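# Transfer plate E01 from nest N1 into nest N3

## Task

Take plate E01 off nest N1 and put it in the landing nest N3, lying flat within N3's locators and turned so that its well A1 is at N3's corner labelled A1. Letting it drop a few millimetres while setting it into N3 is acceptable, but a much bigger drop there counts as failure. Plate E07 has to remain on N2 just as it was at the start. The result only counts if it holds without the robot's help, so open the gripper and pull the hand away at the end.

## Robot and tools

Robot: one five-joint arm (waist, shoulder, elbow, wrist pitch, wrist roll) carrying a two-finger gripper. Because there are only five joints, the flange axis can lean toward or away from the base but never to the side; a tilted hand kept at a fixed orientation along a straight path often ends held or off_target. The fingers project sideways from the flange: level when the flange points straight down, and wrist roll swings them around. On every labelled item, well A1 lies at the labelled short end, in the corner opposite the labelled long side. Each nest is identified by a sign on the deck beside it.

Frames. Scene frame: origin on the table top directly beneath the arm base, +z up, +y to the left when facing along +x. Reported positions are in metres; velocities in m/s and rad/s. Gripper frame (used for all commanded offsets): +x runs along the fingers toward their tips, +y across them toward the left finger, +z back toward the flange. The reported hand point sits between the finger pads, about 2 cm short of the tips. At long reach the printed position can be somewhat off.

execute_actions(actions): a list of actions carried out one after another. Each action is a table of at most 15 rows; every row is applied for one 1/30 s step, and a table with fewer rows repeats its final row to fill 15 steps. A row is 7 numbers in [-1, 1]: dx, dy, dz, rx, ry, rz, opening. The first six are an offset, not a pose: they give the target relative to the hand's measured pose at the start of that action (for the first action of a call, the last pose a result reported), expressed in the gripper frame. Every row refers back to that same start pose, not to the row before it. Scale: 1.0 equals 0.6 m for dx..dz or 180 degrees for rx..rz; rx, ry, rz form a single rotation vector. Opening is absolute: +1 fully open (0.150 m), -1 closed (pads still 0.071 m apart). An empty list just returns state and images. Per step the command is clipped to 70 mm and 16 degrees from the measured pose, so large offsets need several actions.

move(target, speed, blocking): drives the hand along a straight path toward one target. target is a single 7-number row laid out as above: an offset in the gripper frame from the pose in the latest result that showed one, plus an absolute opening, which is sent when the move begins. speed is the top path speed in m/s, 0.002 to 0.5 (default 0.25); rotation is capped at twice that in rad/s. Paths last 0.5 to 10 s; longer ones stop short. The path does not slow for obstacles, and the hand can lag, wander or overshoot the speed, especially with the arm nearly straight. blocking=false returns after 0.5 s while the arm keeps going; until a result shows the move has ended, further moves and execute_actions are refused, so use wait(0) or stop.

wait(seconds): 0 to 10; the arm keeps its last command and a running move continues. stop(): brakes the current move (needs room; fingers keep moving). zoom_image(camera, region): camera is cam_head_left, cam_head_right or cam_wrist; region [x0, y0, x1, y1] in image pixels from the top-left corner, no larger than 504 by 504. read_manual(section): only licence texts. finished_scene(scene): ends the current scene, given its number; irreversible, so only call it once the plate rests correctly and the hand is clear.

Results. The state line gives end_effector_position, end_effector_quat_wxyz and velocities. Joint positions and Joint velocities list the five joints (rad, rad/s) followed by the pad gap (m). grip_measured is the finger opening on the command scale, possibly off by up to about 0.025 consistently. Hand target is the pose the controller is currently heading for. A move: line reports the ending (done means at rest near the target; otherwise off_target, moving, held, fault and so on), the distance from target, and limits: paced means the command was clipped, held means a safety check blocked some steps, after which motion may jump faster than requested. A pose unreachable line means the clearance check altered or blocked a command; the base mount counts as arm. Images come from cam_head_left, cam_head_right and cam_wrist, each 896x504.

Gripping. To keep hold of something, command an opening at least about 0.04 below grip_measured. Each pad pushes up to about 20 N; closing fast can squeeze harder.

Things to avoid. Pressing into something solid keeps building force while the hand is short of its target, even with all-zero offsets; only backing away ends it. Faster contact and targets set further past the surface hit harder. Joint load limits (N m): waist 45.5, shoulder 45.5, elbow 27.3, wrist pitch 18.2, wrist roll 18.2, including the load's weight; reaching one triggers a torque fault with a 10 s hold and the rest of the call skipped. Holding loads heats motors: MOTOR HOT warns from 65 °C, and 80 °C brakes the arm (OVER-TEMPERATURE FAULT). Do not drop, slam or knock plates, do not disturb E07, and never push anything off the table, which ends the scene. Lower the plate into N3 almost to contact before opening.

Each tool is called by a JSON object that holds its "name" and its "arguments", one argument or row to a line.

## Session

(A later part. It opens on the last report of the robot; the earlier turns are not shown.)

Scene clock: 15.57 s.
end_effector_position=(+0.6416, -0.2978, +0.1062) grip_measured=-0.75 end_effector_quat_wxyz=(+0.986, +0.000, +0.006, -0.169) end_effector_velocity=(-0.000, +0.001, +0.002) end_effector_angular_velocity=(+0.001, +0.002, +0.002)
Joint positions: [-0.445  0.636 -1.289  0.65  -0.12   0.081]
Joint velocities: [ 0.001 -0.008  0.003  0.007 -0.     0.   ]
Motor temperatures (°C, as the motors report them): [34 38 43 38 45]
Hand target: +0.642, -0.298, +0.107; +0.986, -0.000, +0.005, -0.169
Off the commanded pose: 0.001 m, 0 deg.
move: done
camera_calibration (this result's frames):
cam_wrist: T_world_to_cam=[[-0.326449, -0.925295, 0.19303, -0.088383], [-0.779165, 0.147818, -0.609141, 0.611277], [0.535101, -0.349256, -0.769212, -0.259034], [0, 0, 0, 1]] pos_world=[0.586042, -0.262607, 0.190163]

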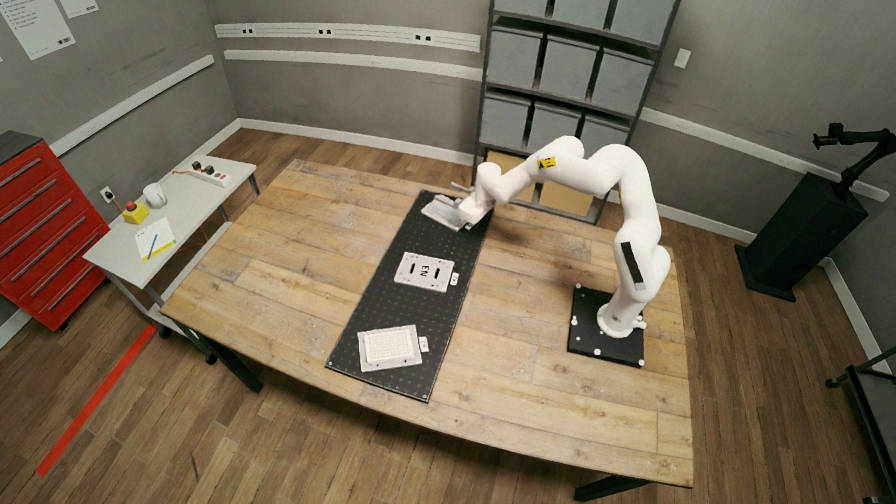

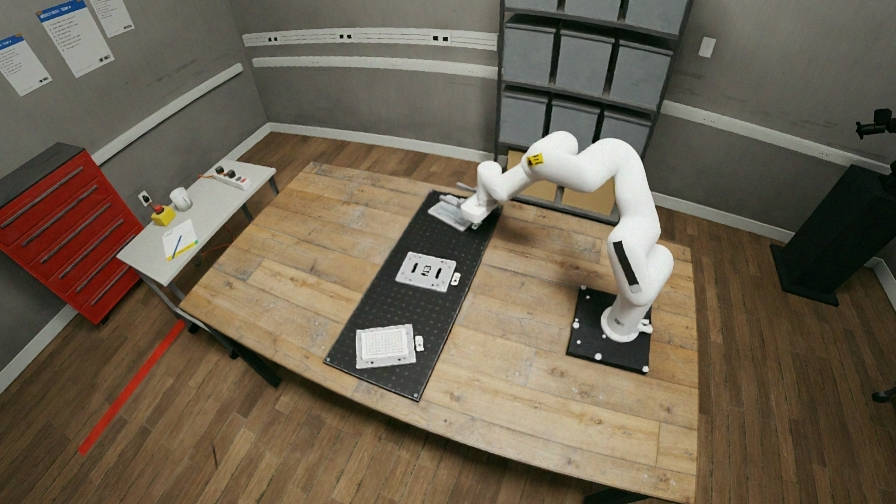

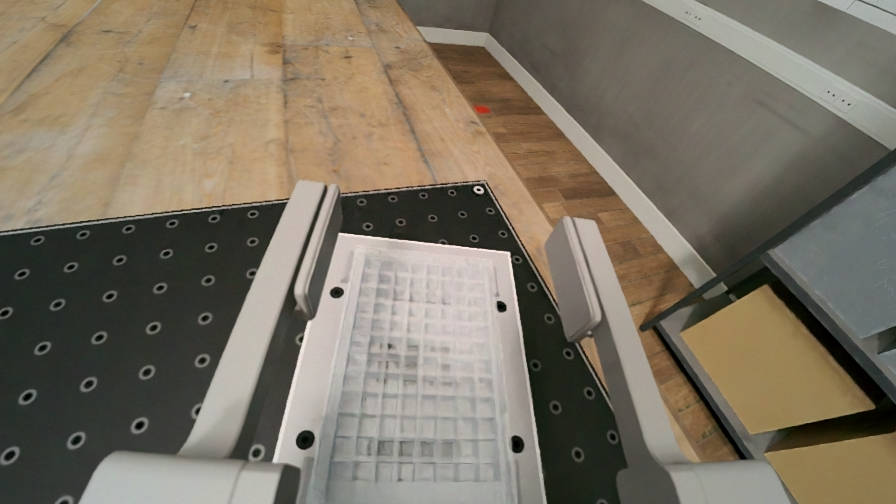

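{"name": "move", "arguments": {
  "target": [0, 0, -0.121, 0, 0, 0, -0.25],
  "speed": 0.07
}}

{"name": "execute_actions", "arguments": {
  "actions": [
    [[0,0,0,0,0,0,-0.55]],
    [[0,0,0,0,0,0,-0.8]],
    [[0,0,0,0,0,0,-1]],
    [[0,0,0,0,0,0,-1]]
  ]
}}

{"name": "move", "arguments": {
  "target": [0, 0, 0.03, 0, 0, 0, -1],
  "speed": 0.03
}}

Scene clock: 17.13 s.
end_effector_position=(+0.6411, -0.2978, +0.0343) grip_measured=-0.25 end_effector_quat_wxyz=(+0.986, +0.000, +0.005, -0.169) end_effector_velocity=(+0.002, +0.000, -0.002) end_effector_angular_velocity=(-0.002, -0.003, +0.002)
Joint positions: [-0.445  0.81  -1.338  0.523 -0.12   0.101]
Joint velocities: [ 0.002  0.009 -0.007 -0.005  0.     0.   ]
Motor temperatures (°C, as the motors report them): [34 38 43 38 45]
Hand target: +0.641, -0.298, +0.034; +0.986, +0.000, +0.006, -0.169
Off the commanded pose: 0.001 m, 0 deg.
move: done
camera_calibration (this result's frames):
cam_wrist: T_world_to_cam=[[-0.326565, -0.925237, 0.193112, -0.0745727], [-0.778788, 0.147628, -0.609668, 0.566812], [0.535579, -0.349489, -0.768774, -0.314499], [0, 0, 0, 1]] pos_world=[0.585512, -0.262589, 0.118189]

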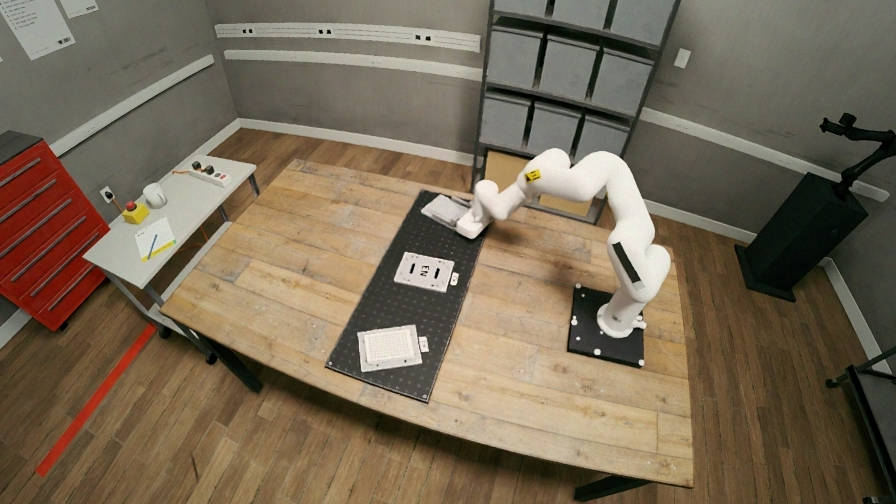

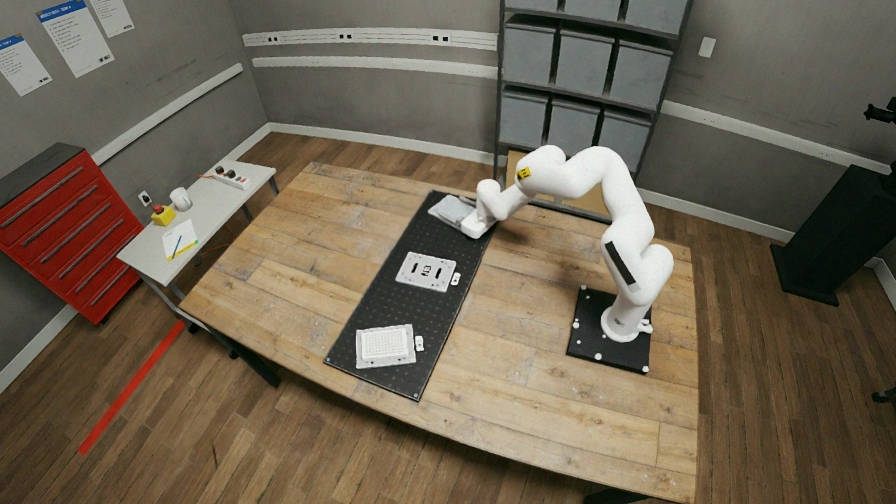

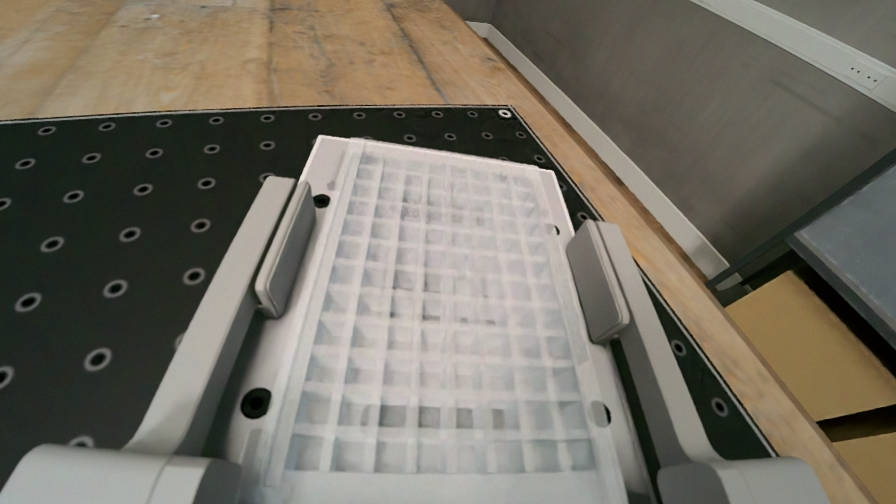

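Scene clock: 19.13 s.
end_effector_position=(+0.6415, -0.2969, +0.0343) grip_measured=-0.64 end_effector_quat_wxyz=(+0.986, +0.000, +0.005, -0.168) end_effector_velocity=(+0.001, +0.001, +0.001) end_effector_angular_velocity=(-0.001, -0.001, +0.001)
Joint positions: [-0.444  0.81  -1.338  0.523 -0.121  0.085]
Joint velocities: [ 0.001  0.    -0.002  0.     0.     0.   ]
Motor temperatures (°C, as the motors report them): [34 39 43 38 45]
Hand target: +0.641, -0.297, +0.034; +0.986, +0.000, +0.005, -0.168
Off the commanded pose: 0.000 m, 0 deg.
camera_calibration (this result's frames):
cam_wrist: T_world_to_cam=[[-0.324852, -0.925844, 0.193089, -0.0749551], [-0.779047, 0.146193, -0.609683, 0.566738], [0.536243, -0.348482, -0.768768, -0.314508], [0, 0, 0, 1]] pos_world=[0.585819, -0.261851, 0.118219]

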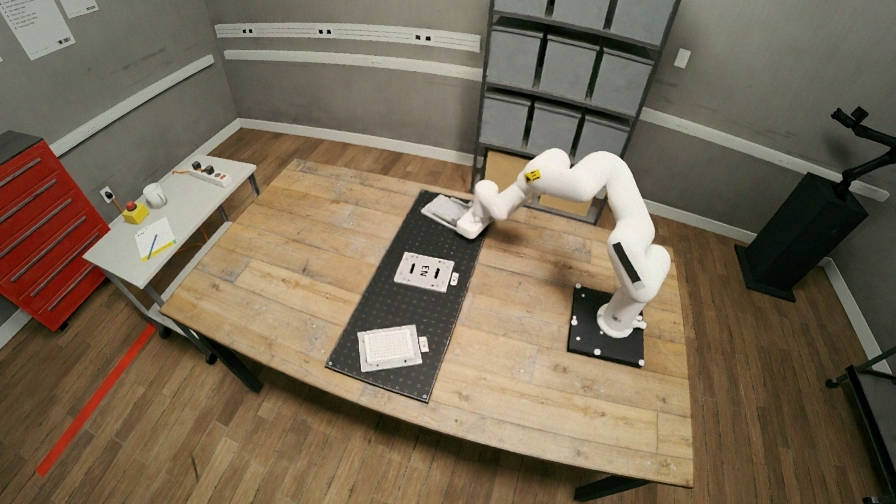

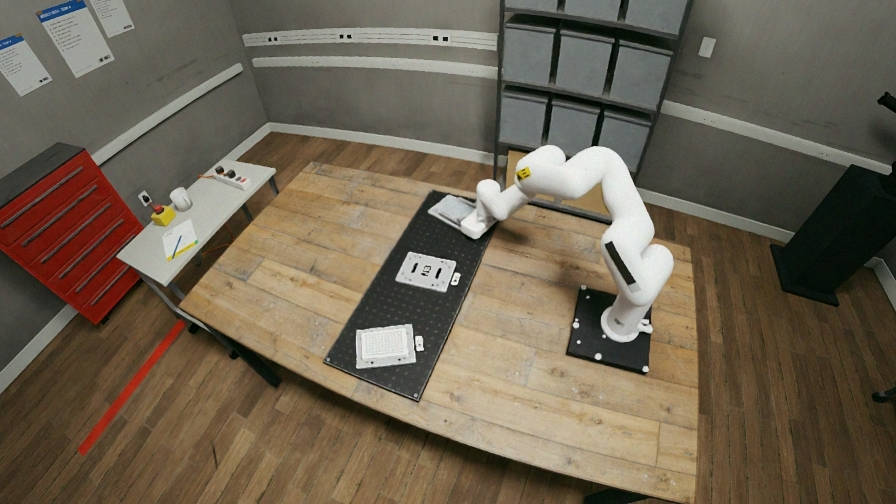

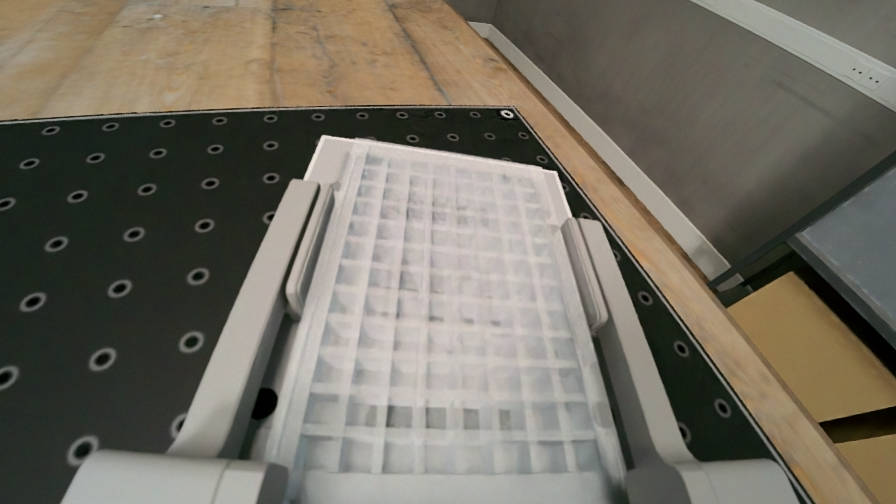

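Scene clock: 20.07 s.
end_effector_position=(+0.6415, -0.2970, +0.0520) grip_measured=-0.64 end_effector_quat_wxyz=(+0.986, +0.000, +0.005, -0.168) end_effector_velocity=(-0.000, +0.001, +0.000) end_effector_angular_velocity=(+0.001, +0.003, +0.002)
Joint positions: [-0.444  0.765 -1.321  0.551 -0.121  0.085]
Joint velocities: [ 0.001 -0.003  0.003  0.003 -0.001  0.   ]
Motor temperatures (°C, as the motors report them): [34 39 43 38 45]
Hand target: +0.642, -0.297, +0.052; +0.986, +0.000, +0.005, -0.168
Off the commanded pose: 0.000 m, 0 deg.
move: done
camera_calibration (this result's frames):
cam_wrist: T_world_to_cam=[[-0.324999, -0.925796, 0.193072, -0.0783253], [-0.77911, 0.146383, -0.609557, 0.57769], [0.536063, -0.34853, -0.768871, -0.30084], [0, 0, 0, 1]] pos_world=[0.585898, -0.261929, 0.135951]

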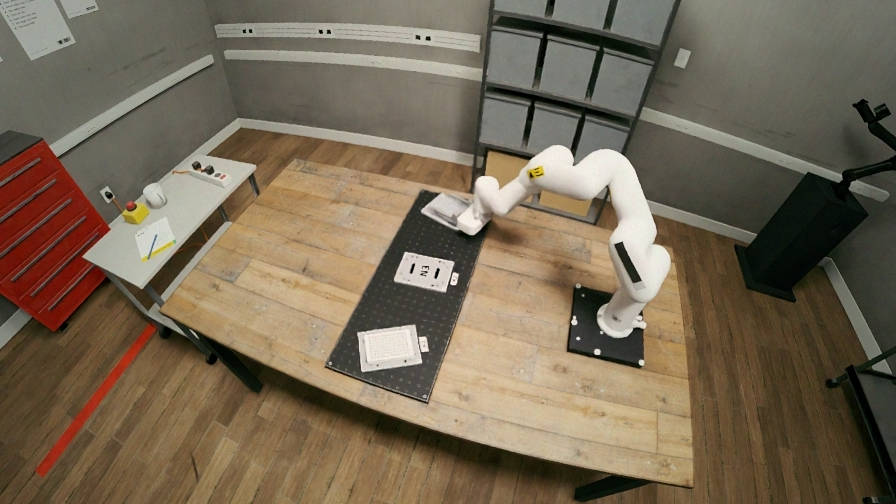

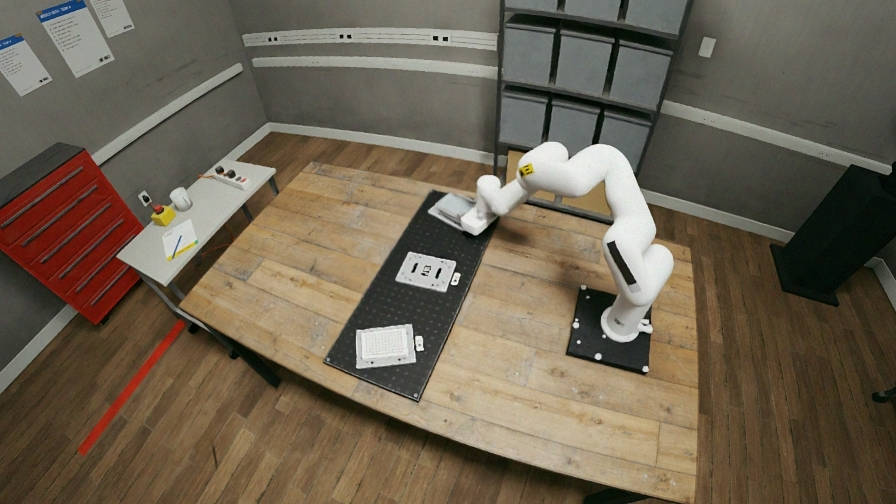

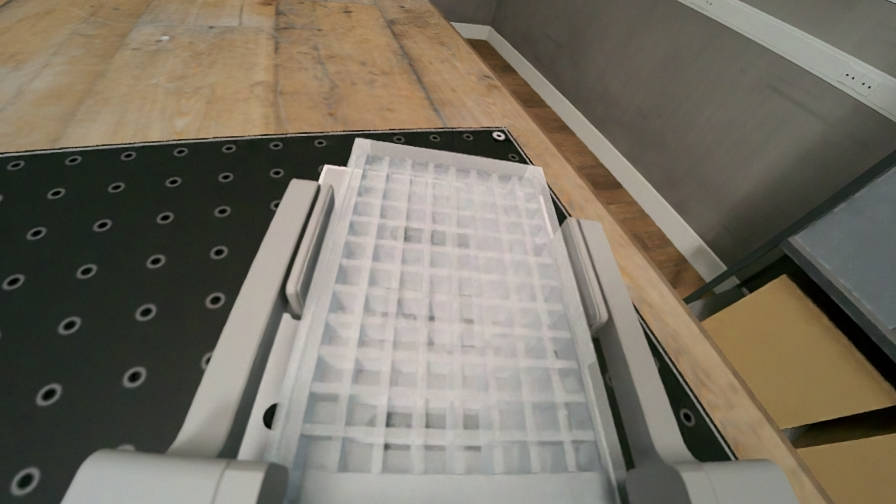

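{"name": "move", "arguments": {
  "target": [-0.165, 0.167, 0.163, 0, 0, 0.107, -1],
  "speed": 0.15
}}

Scene clock: 21.93 s.
end_effector_position=(+0.5822, -0.1700, +0.1501) grip_measured=-0.64 end_effector_quat_wxyz=(+1.000, +0.001, +0.005, -0.001) end_effector_velocity=(-0.001, +0.001, +0.002) end_effector_angular_velocity=(-0.001, -0.001, +0.002)
Joint positions: [-0.358  0.291 -0.878  0.583 -0.371  0.085]
Joint velocities: [-0.    -0.008  0.004  0.002 -0.002  0.   ]
Motor temperatures (°C, as the motors report them): [34 39 43 38 45]
Hand target: +0.582, -0.170, +0.150; +1.000, +0.001, +0.005, -0.001
Off the commanded pose: 0.001 m, 0 deg.
move: done
camera_calibration (this result's frames):
cam_wrist: T_world_to_cam=[[-0.00178158, -0.981973, 0.189011, -0.196036], [-0.783956, -0.11597, -0.609888, 0.530934], [0.620814, -0.149263, -0.769618, -0.16471], [0, 0, 0, 1]] pos_world=[0.518134, -0.155515, 0.234099]

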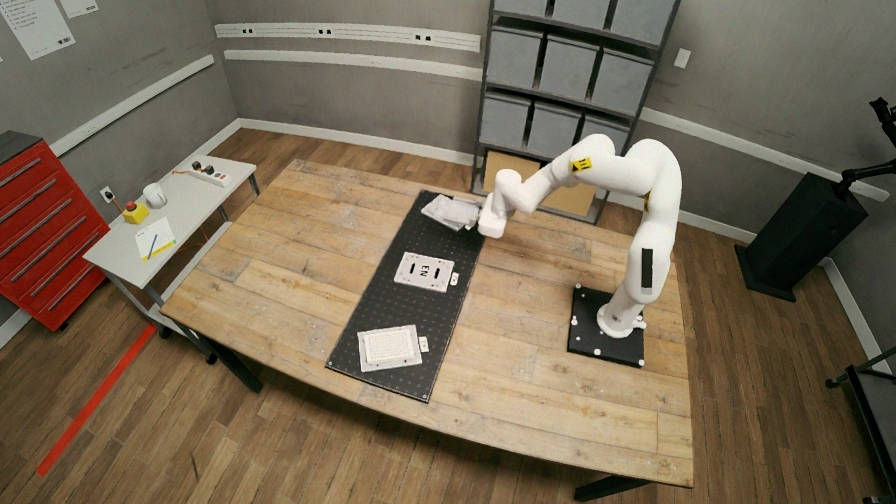

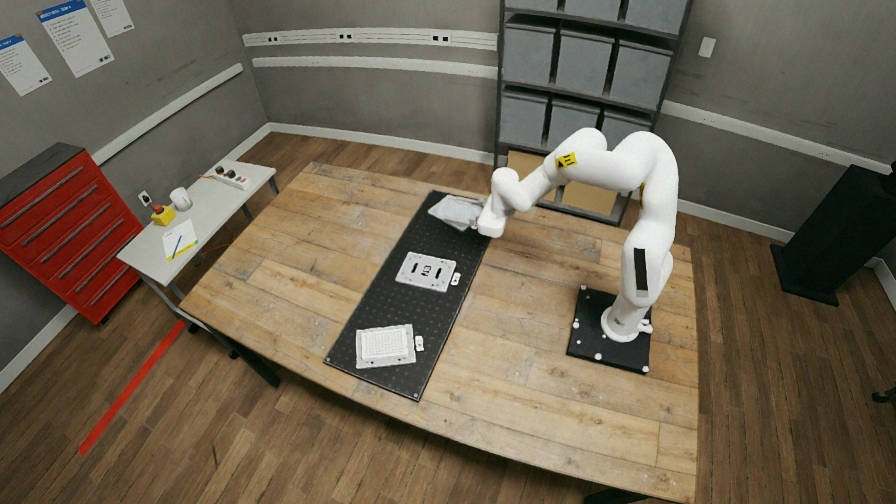

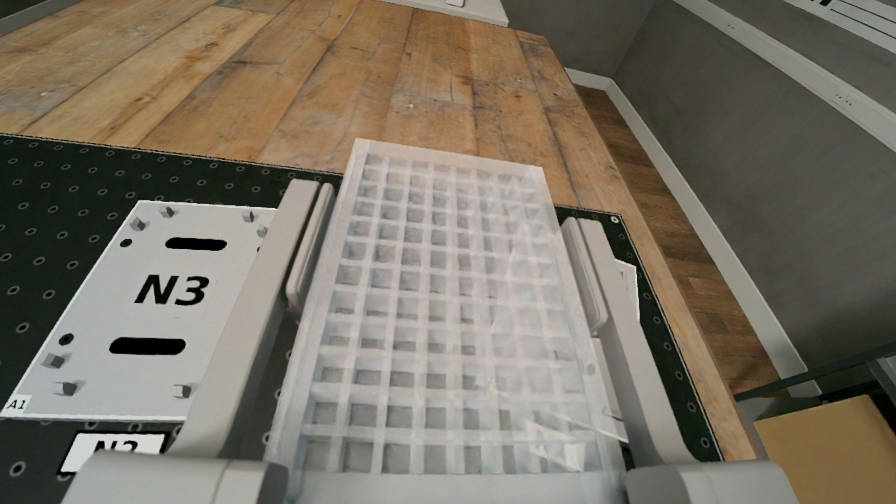

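{"name": "move", "arguments": {
  "target": [0.085, 0.275, -0.15, 0, 0, 0.028, -1],
  "speed": 0.15
}}

Scene clock: 24.33 s.
end_effector_position=(+0.6327, -0.0056, +0.0600) grip_measured=-0.64 end_effector_quat_wxyz=(+0.999, +0.002, +0.005, +0.043) end_effector_velocity=(+0.000, +0.001, -0.003) end_effector_angular_velocity=(+0.000, +0.004, -0.000)
Joint positions: [-0.022  0.581 -0.989  0.404 -0.123  0.085]
Joint velocities: [ 0.002  0.007 -0.004  0.001  0.002  0.   ]
Motor temperatures (°C, as the motors report them): [34 39 44 38 45]
Hand target: +0.633, -0.005, +0.060; +0.999, +0.002, +0.006, +0.043
Off the commanded pose: 0.001 m, 0 deg.
move: done
camera_calibration (this result's frames):
cam_wrist: T_world_to_cam=[[0.0841009, -0.978796, 0.186776, -0.0716522], [-0.770654, -0.182714, -0.610498, 0.525893], [0.63168, -0.0925964, -0.769679, -0.247401], [0, 0, 0, 1]] pos_world=[0.567586, 0.00304646, 0.14402]

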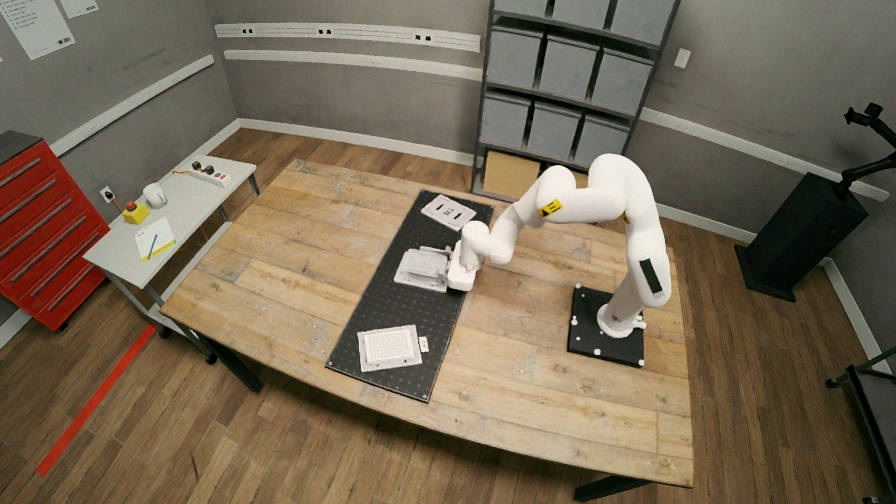

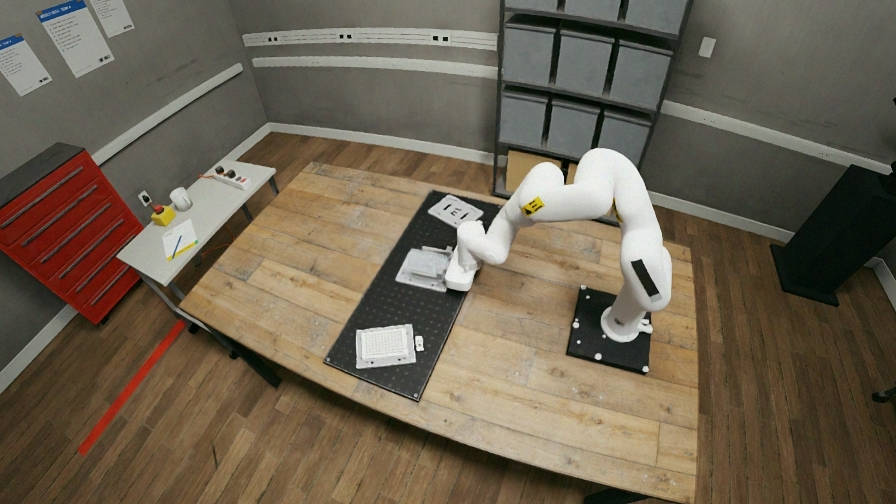

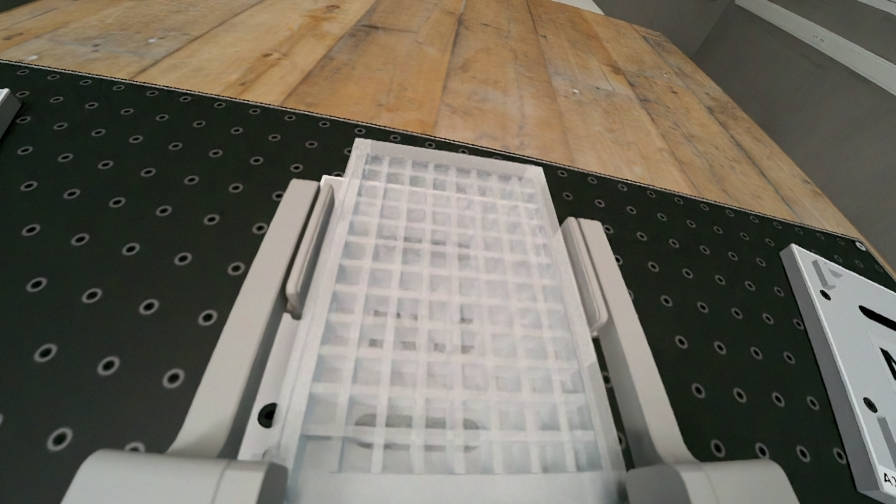

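{"name": "move", "arguments": {
  "target": [0, 0, -0.0133, 0, 0, 0, -1],
  "speed": 0.03
}}

Scene clock: 25.13 s.
end_effector_position=(+0.6326, -0.0055, +0.0522) grip_measured=-0.64 end_effector_quat_wxyz=(+0.999, +0.002, +0.005, +0.043) end_effector_velocity=(+0.001, +0.000, -0.000) end_effector_angular_velocity=(-0.000, -0.004, +0.001)
Joint positions: [-0.022  0.603 -0.995  0.389 -0.123  0.085]
Joint velocities: [ 0.001  0.005 -0.004 -0.005 -0.     0.   ]
Motor temperatures (°C, as the motors report them): [34 39 44 38 45]
Hand target: +0.633, -0.006, +0.052; +0.999, +0.002, +0.005, +0.043
Off the commanded pose: 0.000 m, 0 deg.
move: done
camera_calibration (this result's frames):
cam_wrist: T_world_to_cam=[[0.0841168, -0.978797, 0.186766, -0.0701644], [-0.770706, -0.182712, -0.610433, 0.521089], [0.631614, -0.092594, -0.769734, -0.253314], [0, 0, 0, 1]] pos_world=[0.567506, 0.003077, 0.13621]

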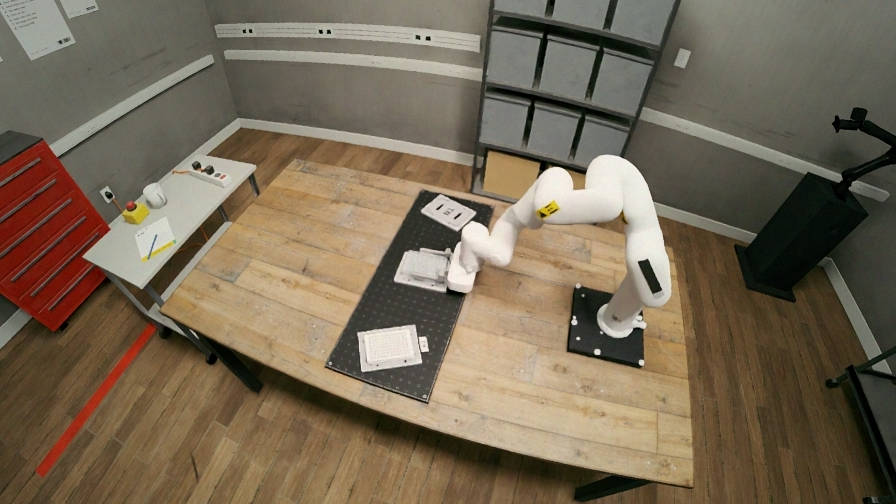

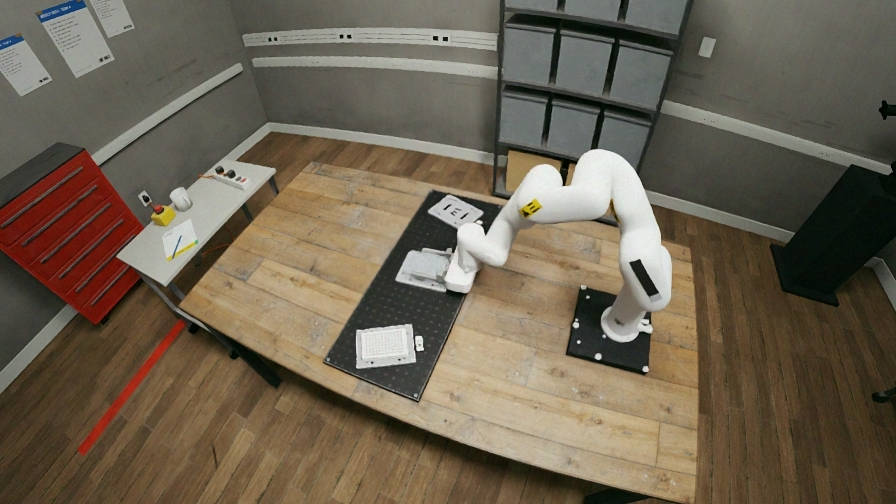

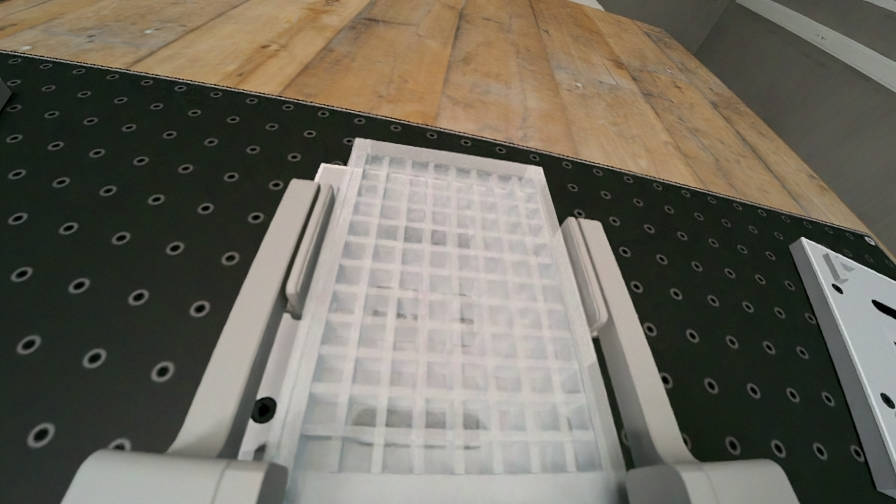

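{"name": "move", "arguments": {
  "target": [0.0025, 0.005, -0.02, 0, 0, 0, -1],
  "speed": 0.02
}}

Scene clock: 26.10 s.
end_effector_position=(+0.6345, -0.0029, +0.0420) grip_measured=-0.64 end_effector_quat_wxyz=(+0.999, +0.002, +0.004, +0.042) end_effector_velocity=(+0.001, +0.001, -0.002) end_effector_angular_velocity=(-0.000, -0.003, -0.000)
Joint positions: [-0.017  0.637 -1.011  0.367 -0.116  0.085]
Joint velocities: [ 0.002  0.009 -0.005 -0.008  0.002  0.   ]
Motor temperatures (°C, as the motors report them): [34 39 43 38 45]
Hand target: +0.634, -0.002, +0.040; +0.999, +0.002, +0.005, +0.043
Off the commanded pose: 0.002 m, 0 deg.
move: done
camera_calibration (this result's frames):
cam_wrist: T_world_to_cam=[[0.082676, -0.978854, 0.18711, -0.064963], [-0.768955, -0.18209, -0.612822, 0.515806], [0.633934, -0.0932136, -0.767749, -0.263642], [0, 0, 0, 1]] pos_world=[0.569134, 0.00575872, 0.125841]

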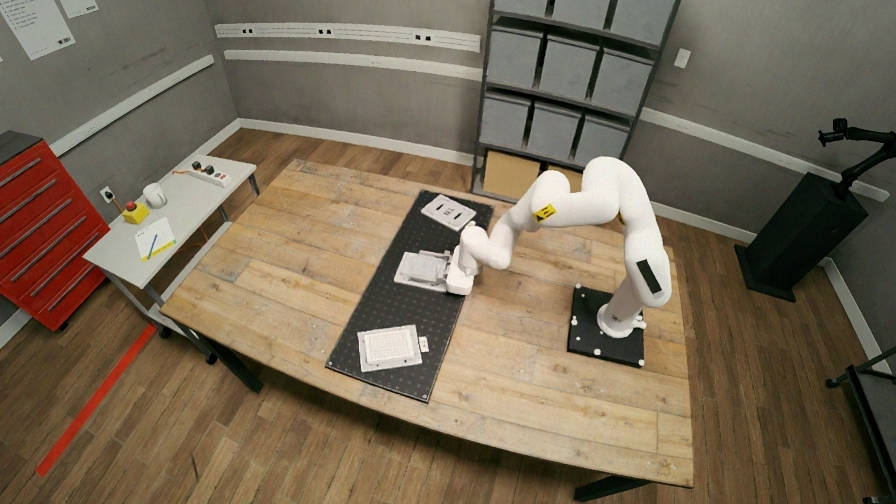

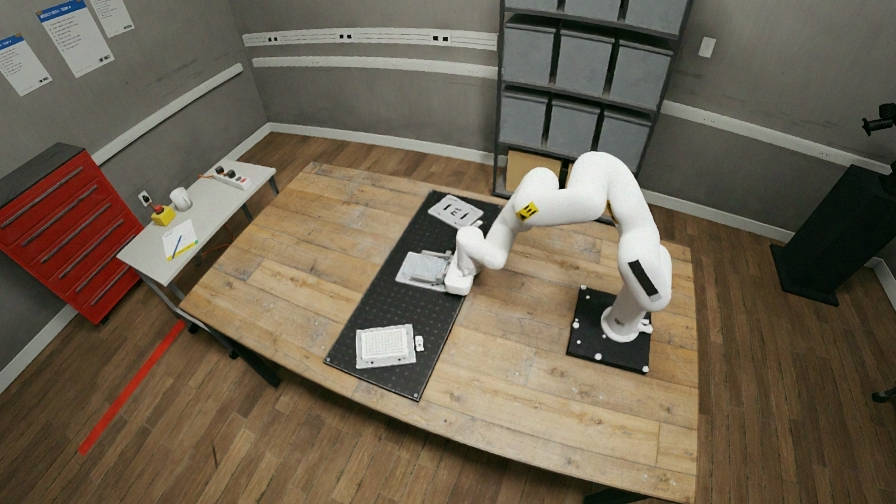

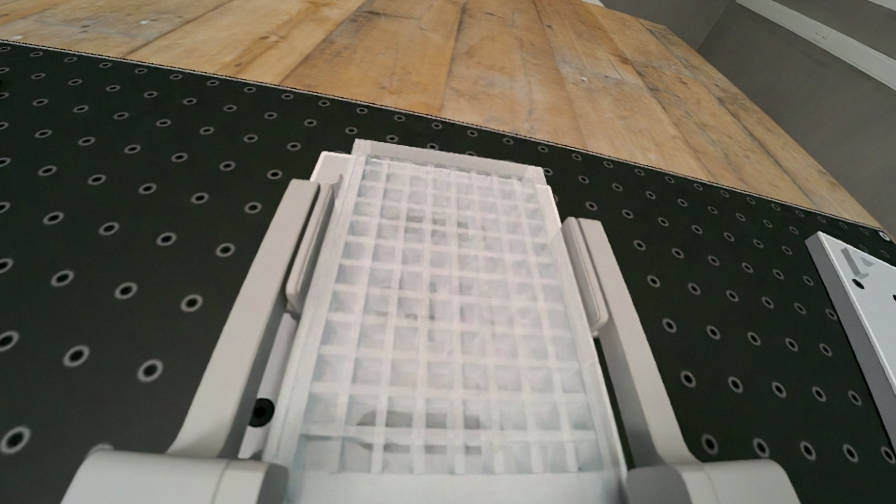

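{"name": "zoom_image", "arguments": {
  "camera": "cam_head_left",
  "region": [385, 235, 485, 305]
}}

{"name": "zoom_image", "arguments": {
  "camera": "cam_wrist",
  "region": [280, 120, 600, 300]
}}

Region (385, 235, 485, 305) of cam_head_left's 896x504 image, scaled by 5.040, with more detail than that image has; it fills the top 353 rows of this view, and the rest is white.

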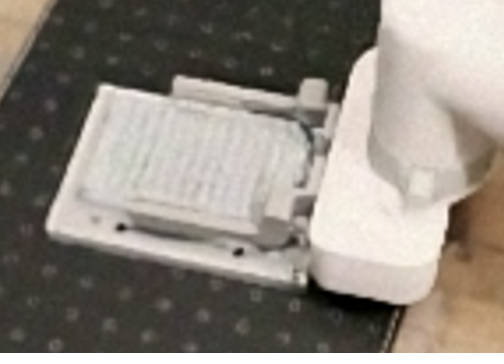

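Region (280, 120, 600, 300) of cam_wrist's 896x504 image, scaled by 1.575, with more detail than that image has; it fills the top 284 rows of this view, and the rest is white.

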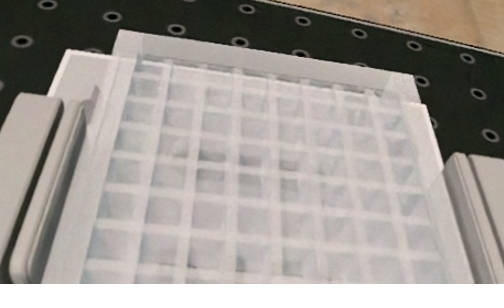

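{"name": "zoom_image", "arguments": {
  "camera": "cam_wrist",
  "region": [200, 340, 360, 500]
}}

{"name": "zoom_image", "arguments": {
  "camera": "cam_head_right",
  "region": [385, 240, 485, 305]
}}

Region (200, 340, 360, 500) of cam_wrist's 896x504 image, scaled by 3.150, with more detail than that image has.

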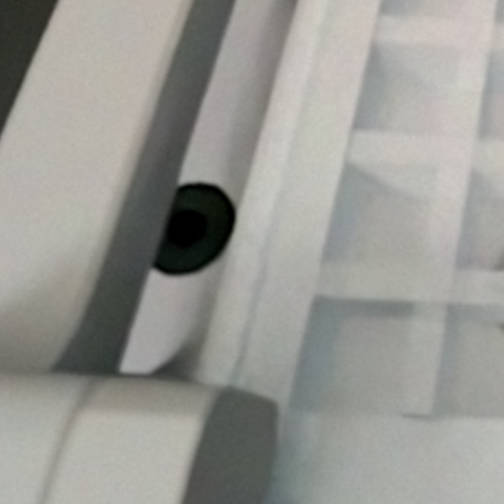

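Region (385, 240, 485, 305) of cam_head_right's 896x504 image, scaled by 5.040, with more detail than that image has; it fills the top 328 rows of this view, and the rest is white.

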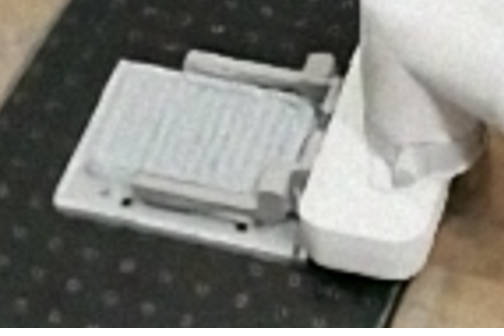

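{"name": "execute_actions", "arguments": {
  "actions": [
    [[0,0,0.005,0,0,0,-1]],
    [[-0.004,0,0,0,0,0,-1]],
    [[0,0,-0.006,0,0,0,-1],[0,0,-0.009,0,0,0,-1],[0,0,-0.012,0,0,0,-1],[0,0,-0.015,0,0,0,-1]],
    [[0,0,-0.003,0,0,0,-1]]
  ]
}}

Scene clock: 28.50 s.
end_effector_position=(+0.6327, -0.0021, +0.0354) grip_measured=-0.64 end_effector_quat_wxyz=(+0.999, +0.002, +0.003, +0.043) end_effector_velocity=(-0.004, +0.005, -0.011) end_effector_angular_velocity=(+0.001, +0.020, +0.004)
Joint positions: [-0.016  0.654 -1.01   0.346 -0.117  0.085]
Joint velocities: [ 0.009  0.017 -0.004  0.006  0.005  0.   ]
Motor temperatures (°C, as the motors report them): [34 39 43 38 45]
Hand target: +0.632, -0.002, +0.035; +0.999, +0.002, +0.003, +0.043
Off the commanded pose: 0.001 m, 0 deg.
camera_calibration (this result's frames):
cam_wrist: T_world_to_cam=[[0.0844197, -0.978658, 0.187356, -0.0638778], [-0.767106, -0.183834, -0.614616, 0.509455], [0.635941, -0.0918363, -0.766254, -0.268804], [0, 0, 0, 1]] pos_world=[0.567142, 0.00645491, 0.119115]

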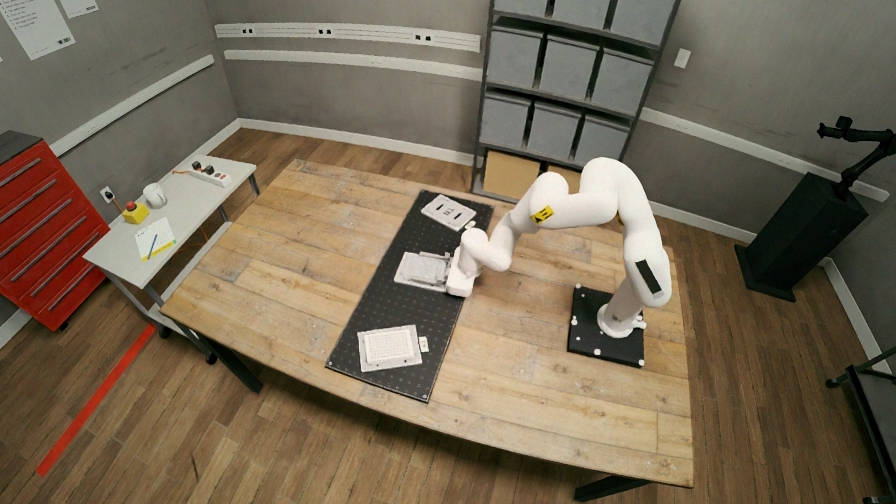

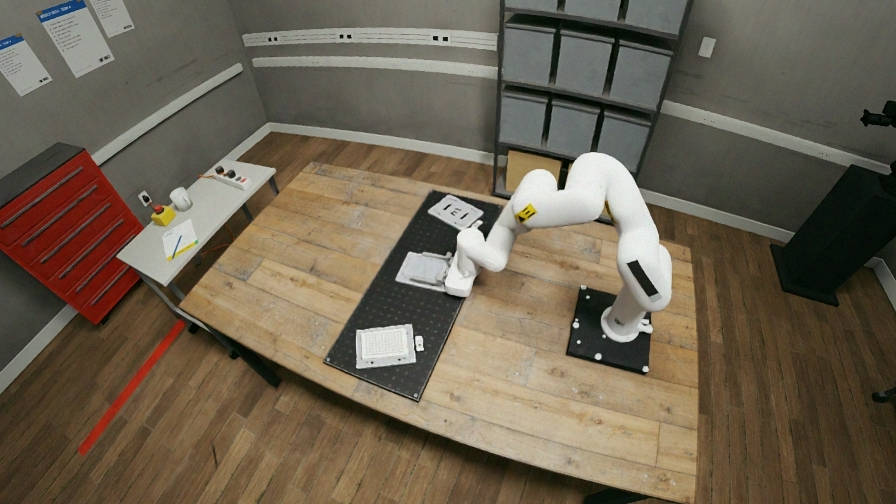

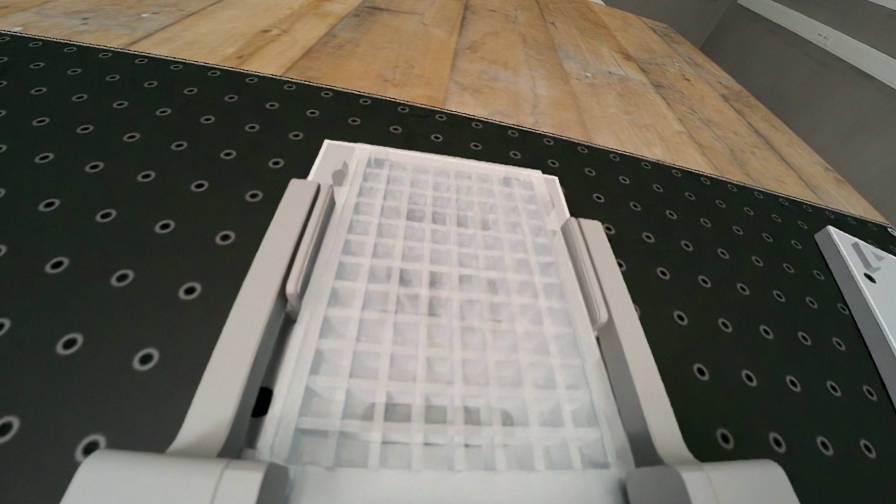

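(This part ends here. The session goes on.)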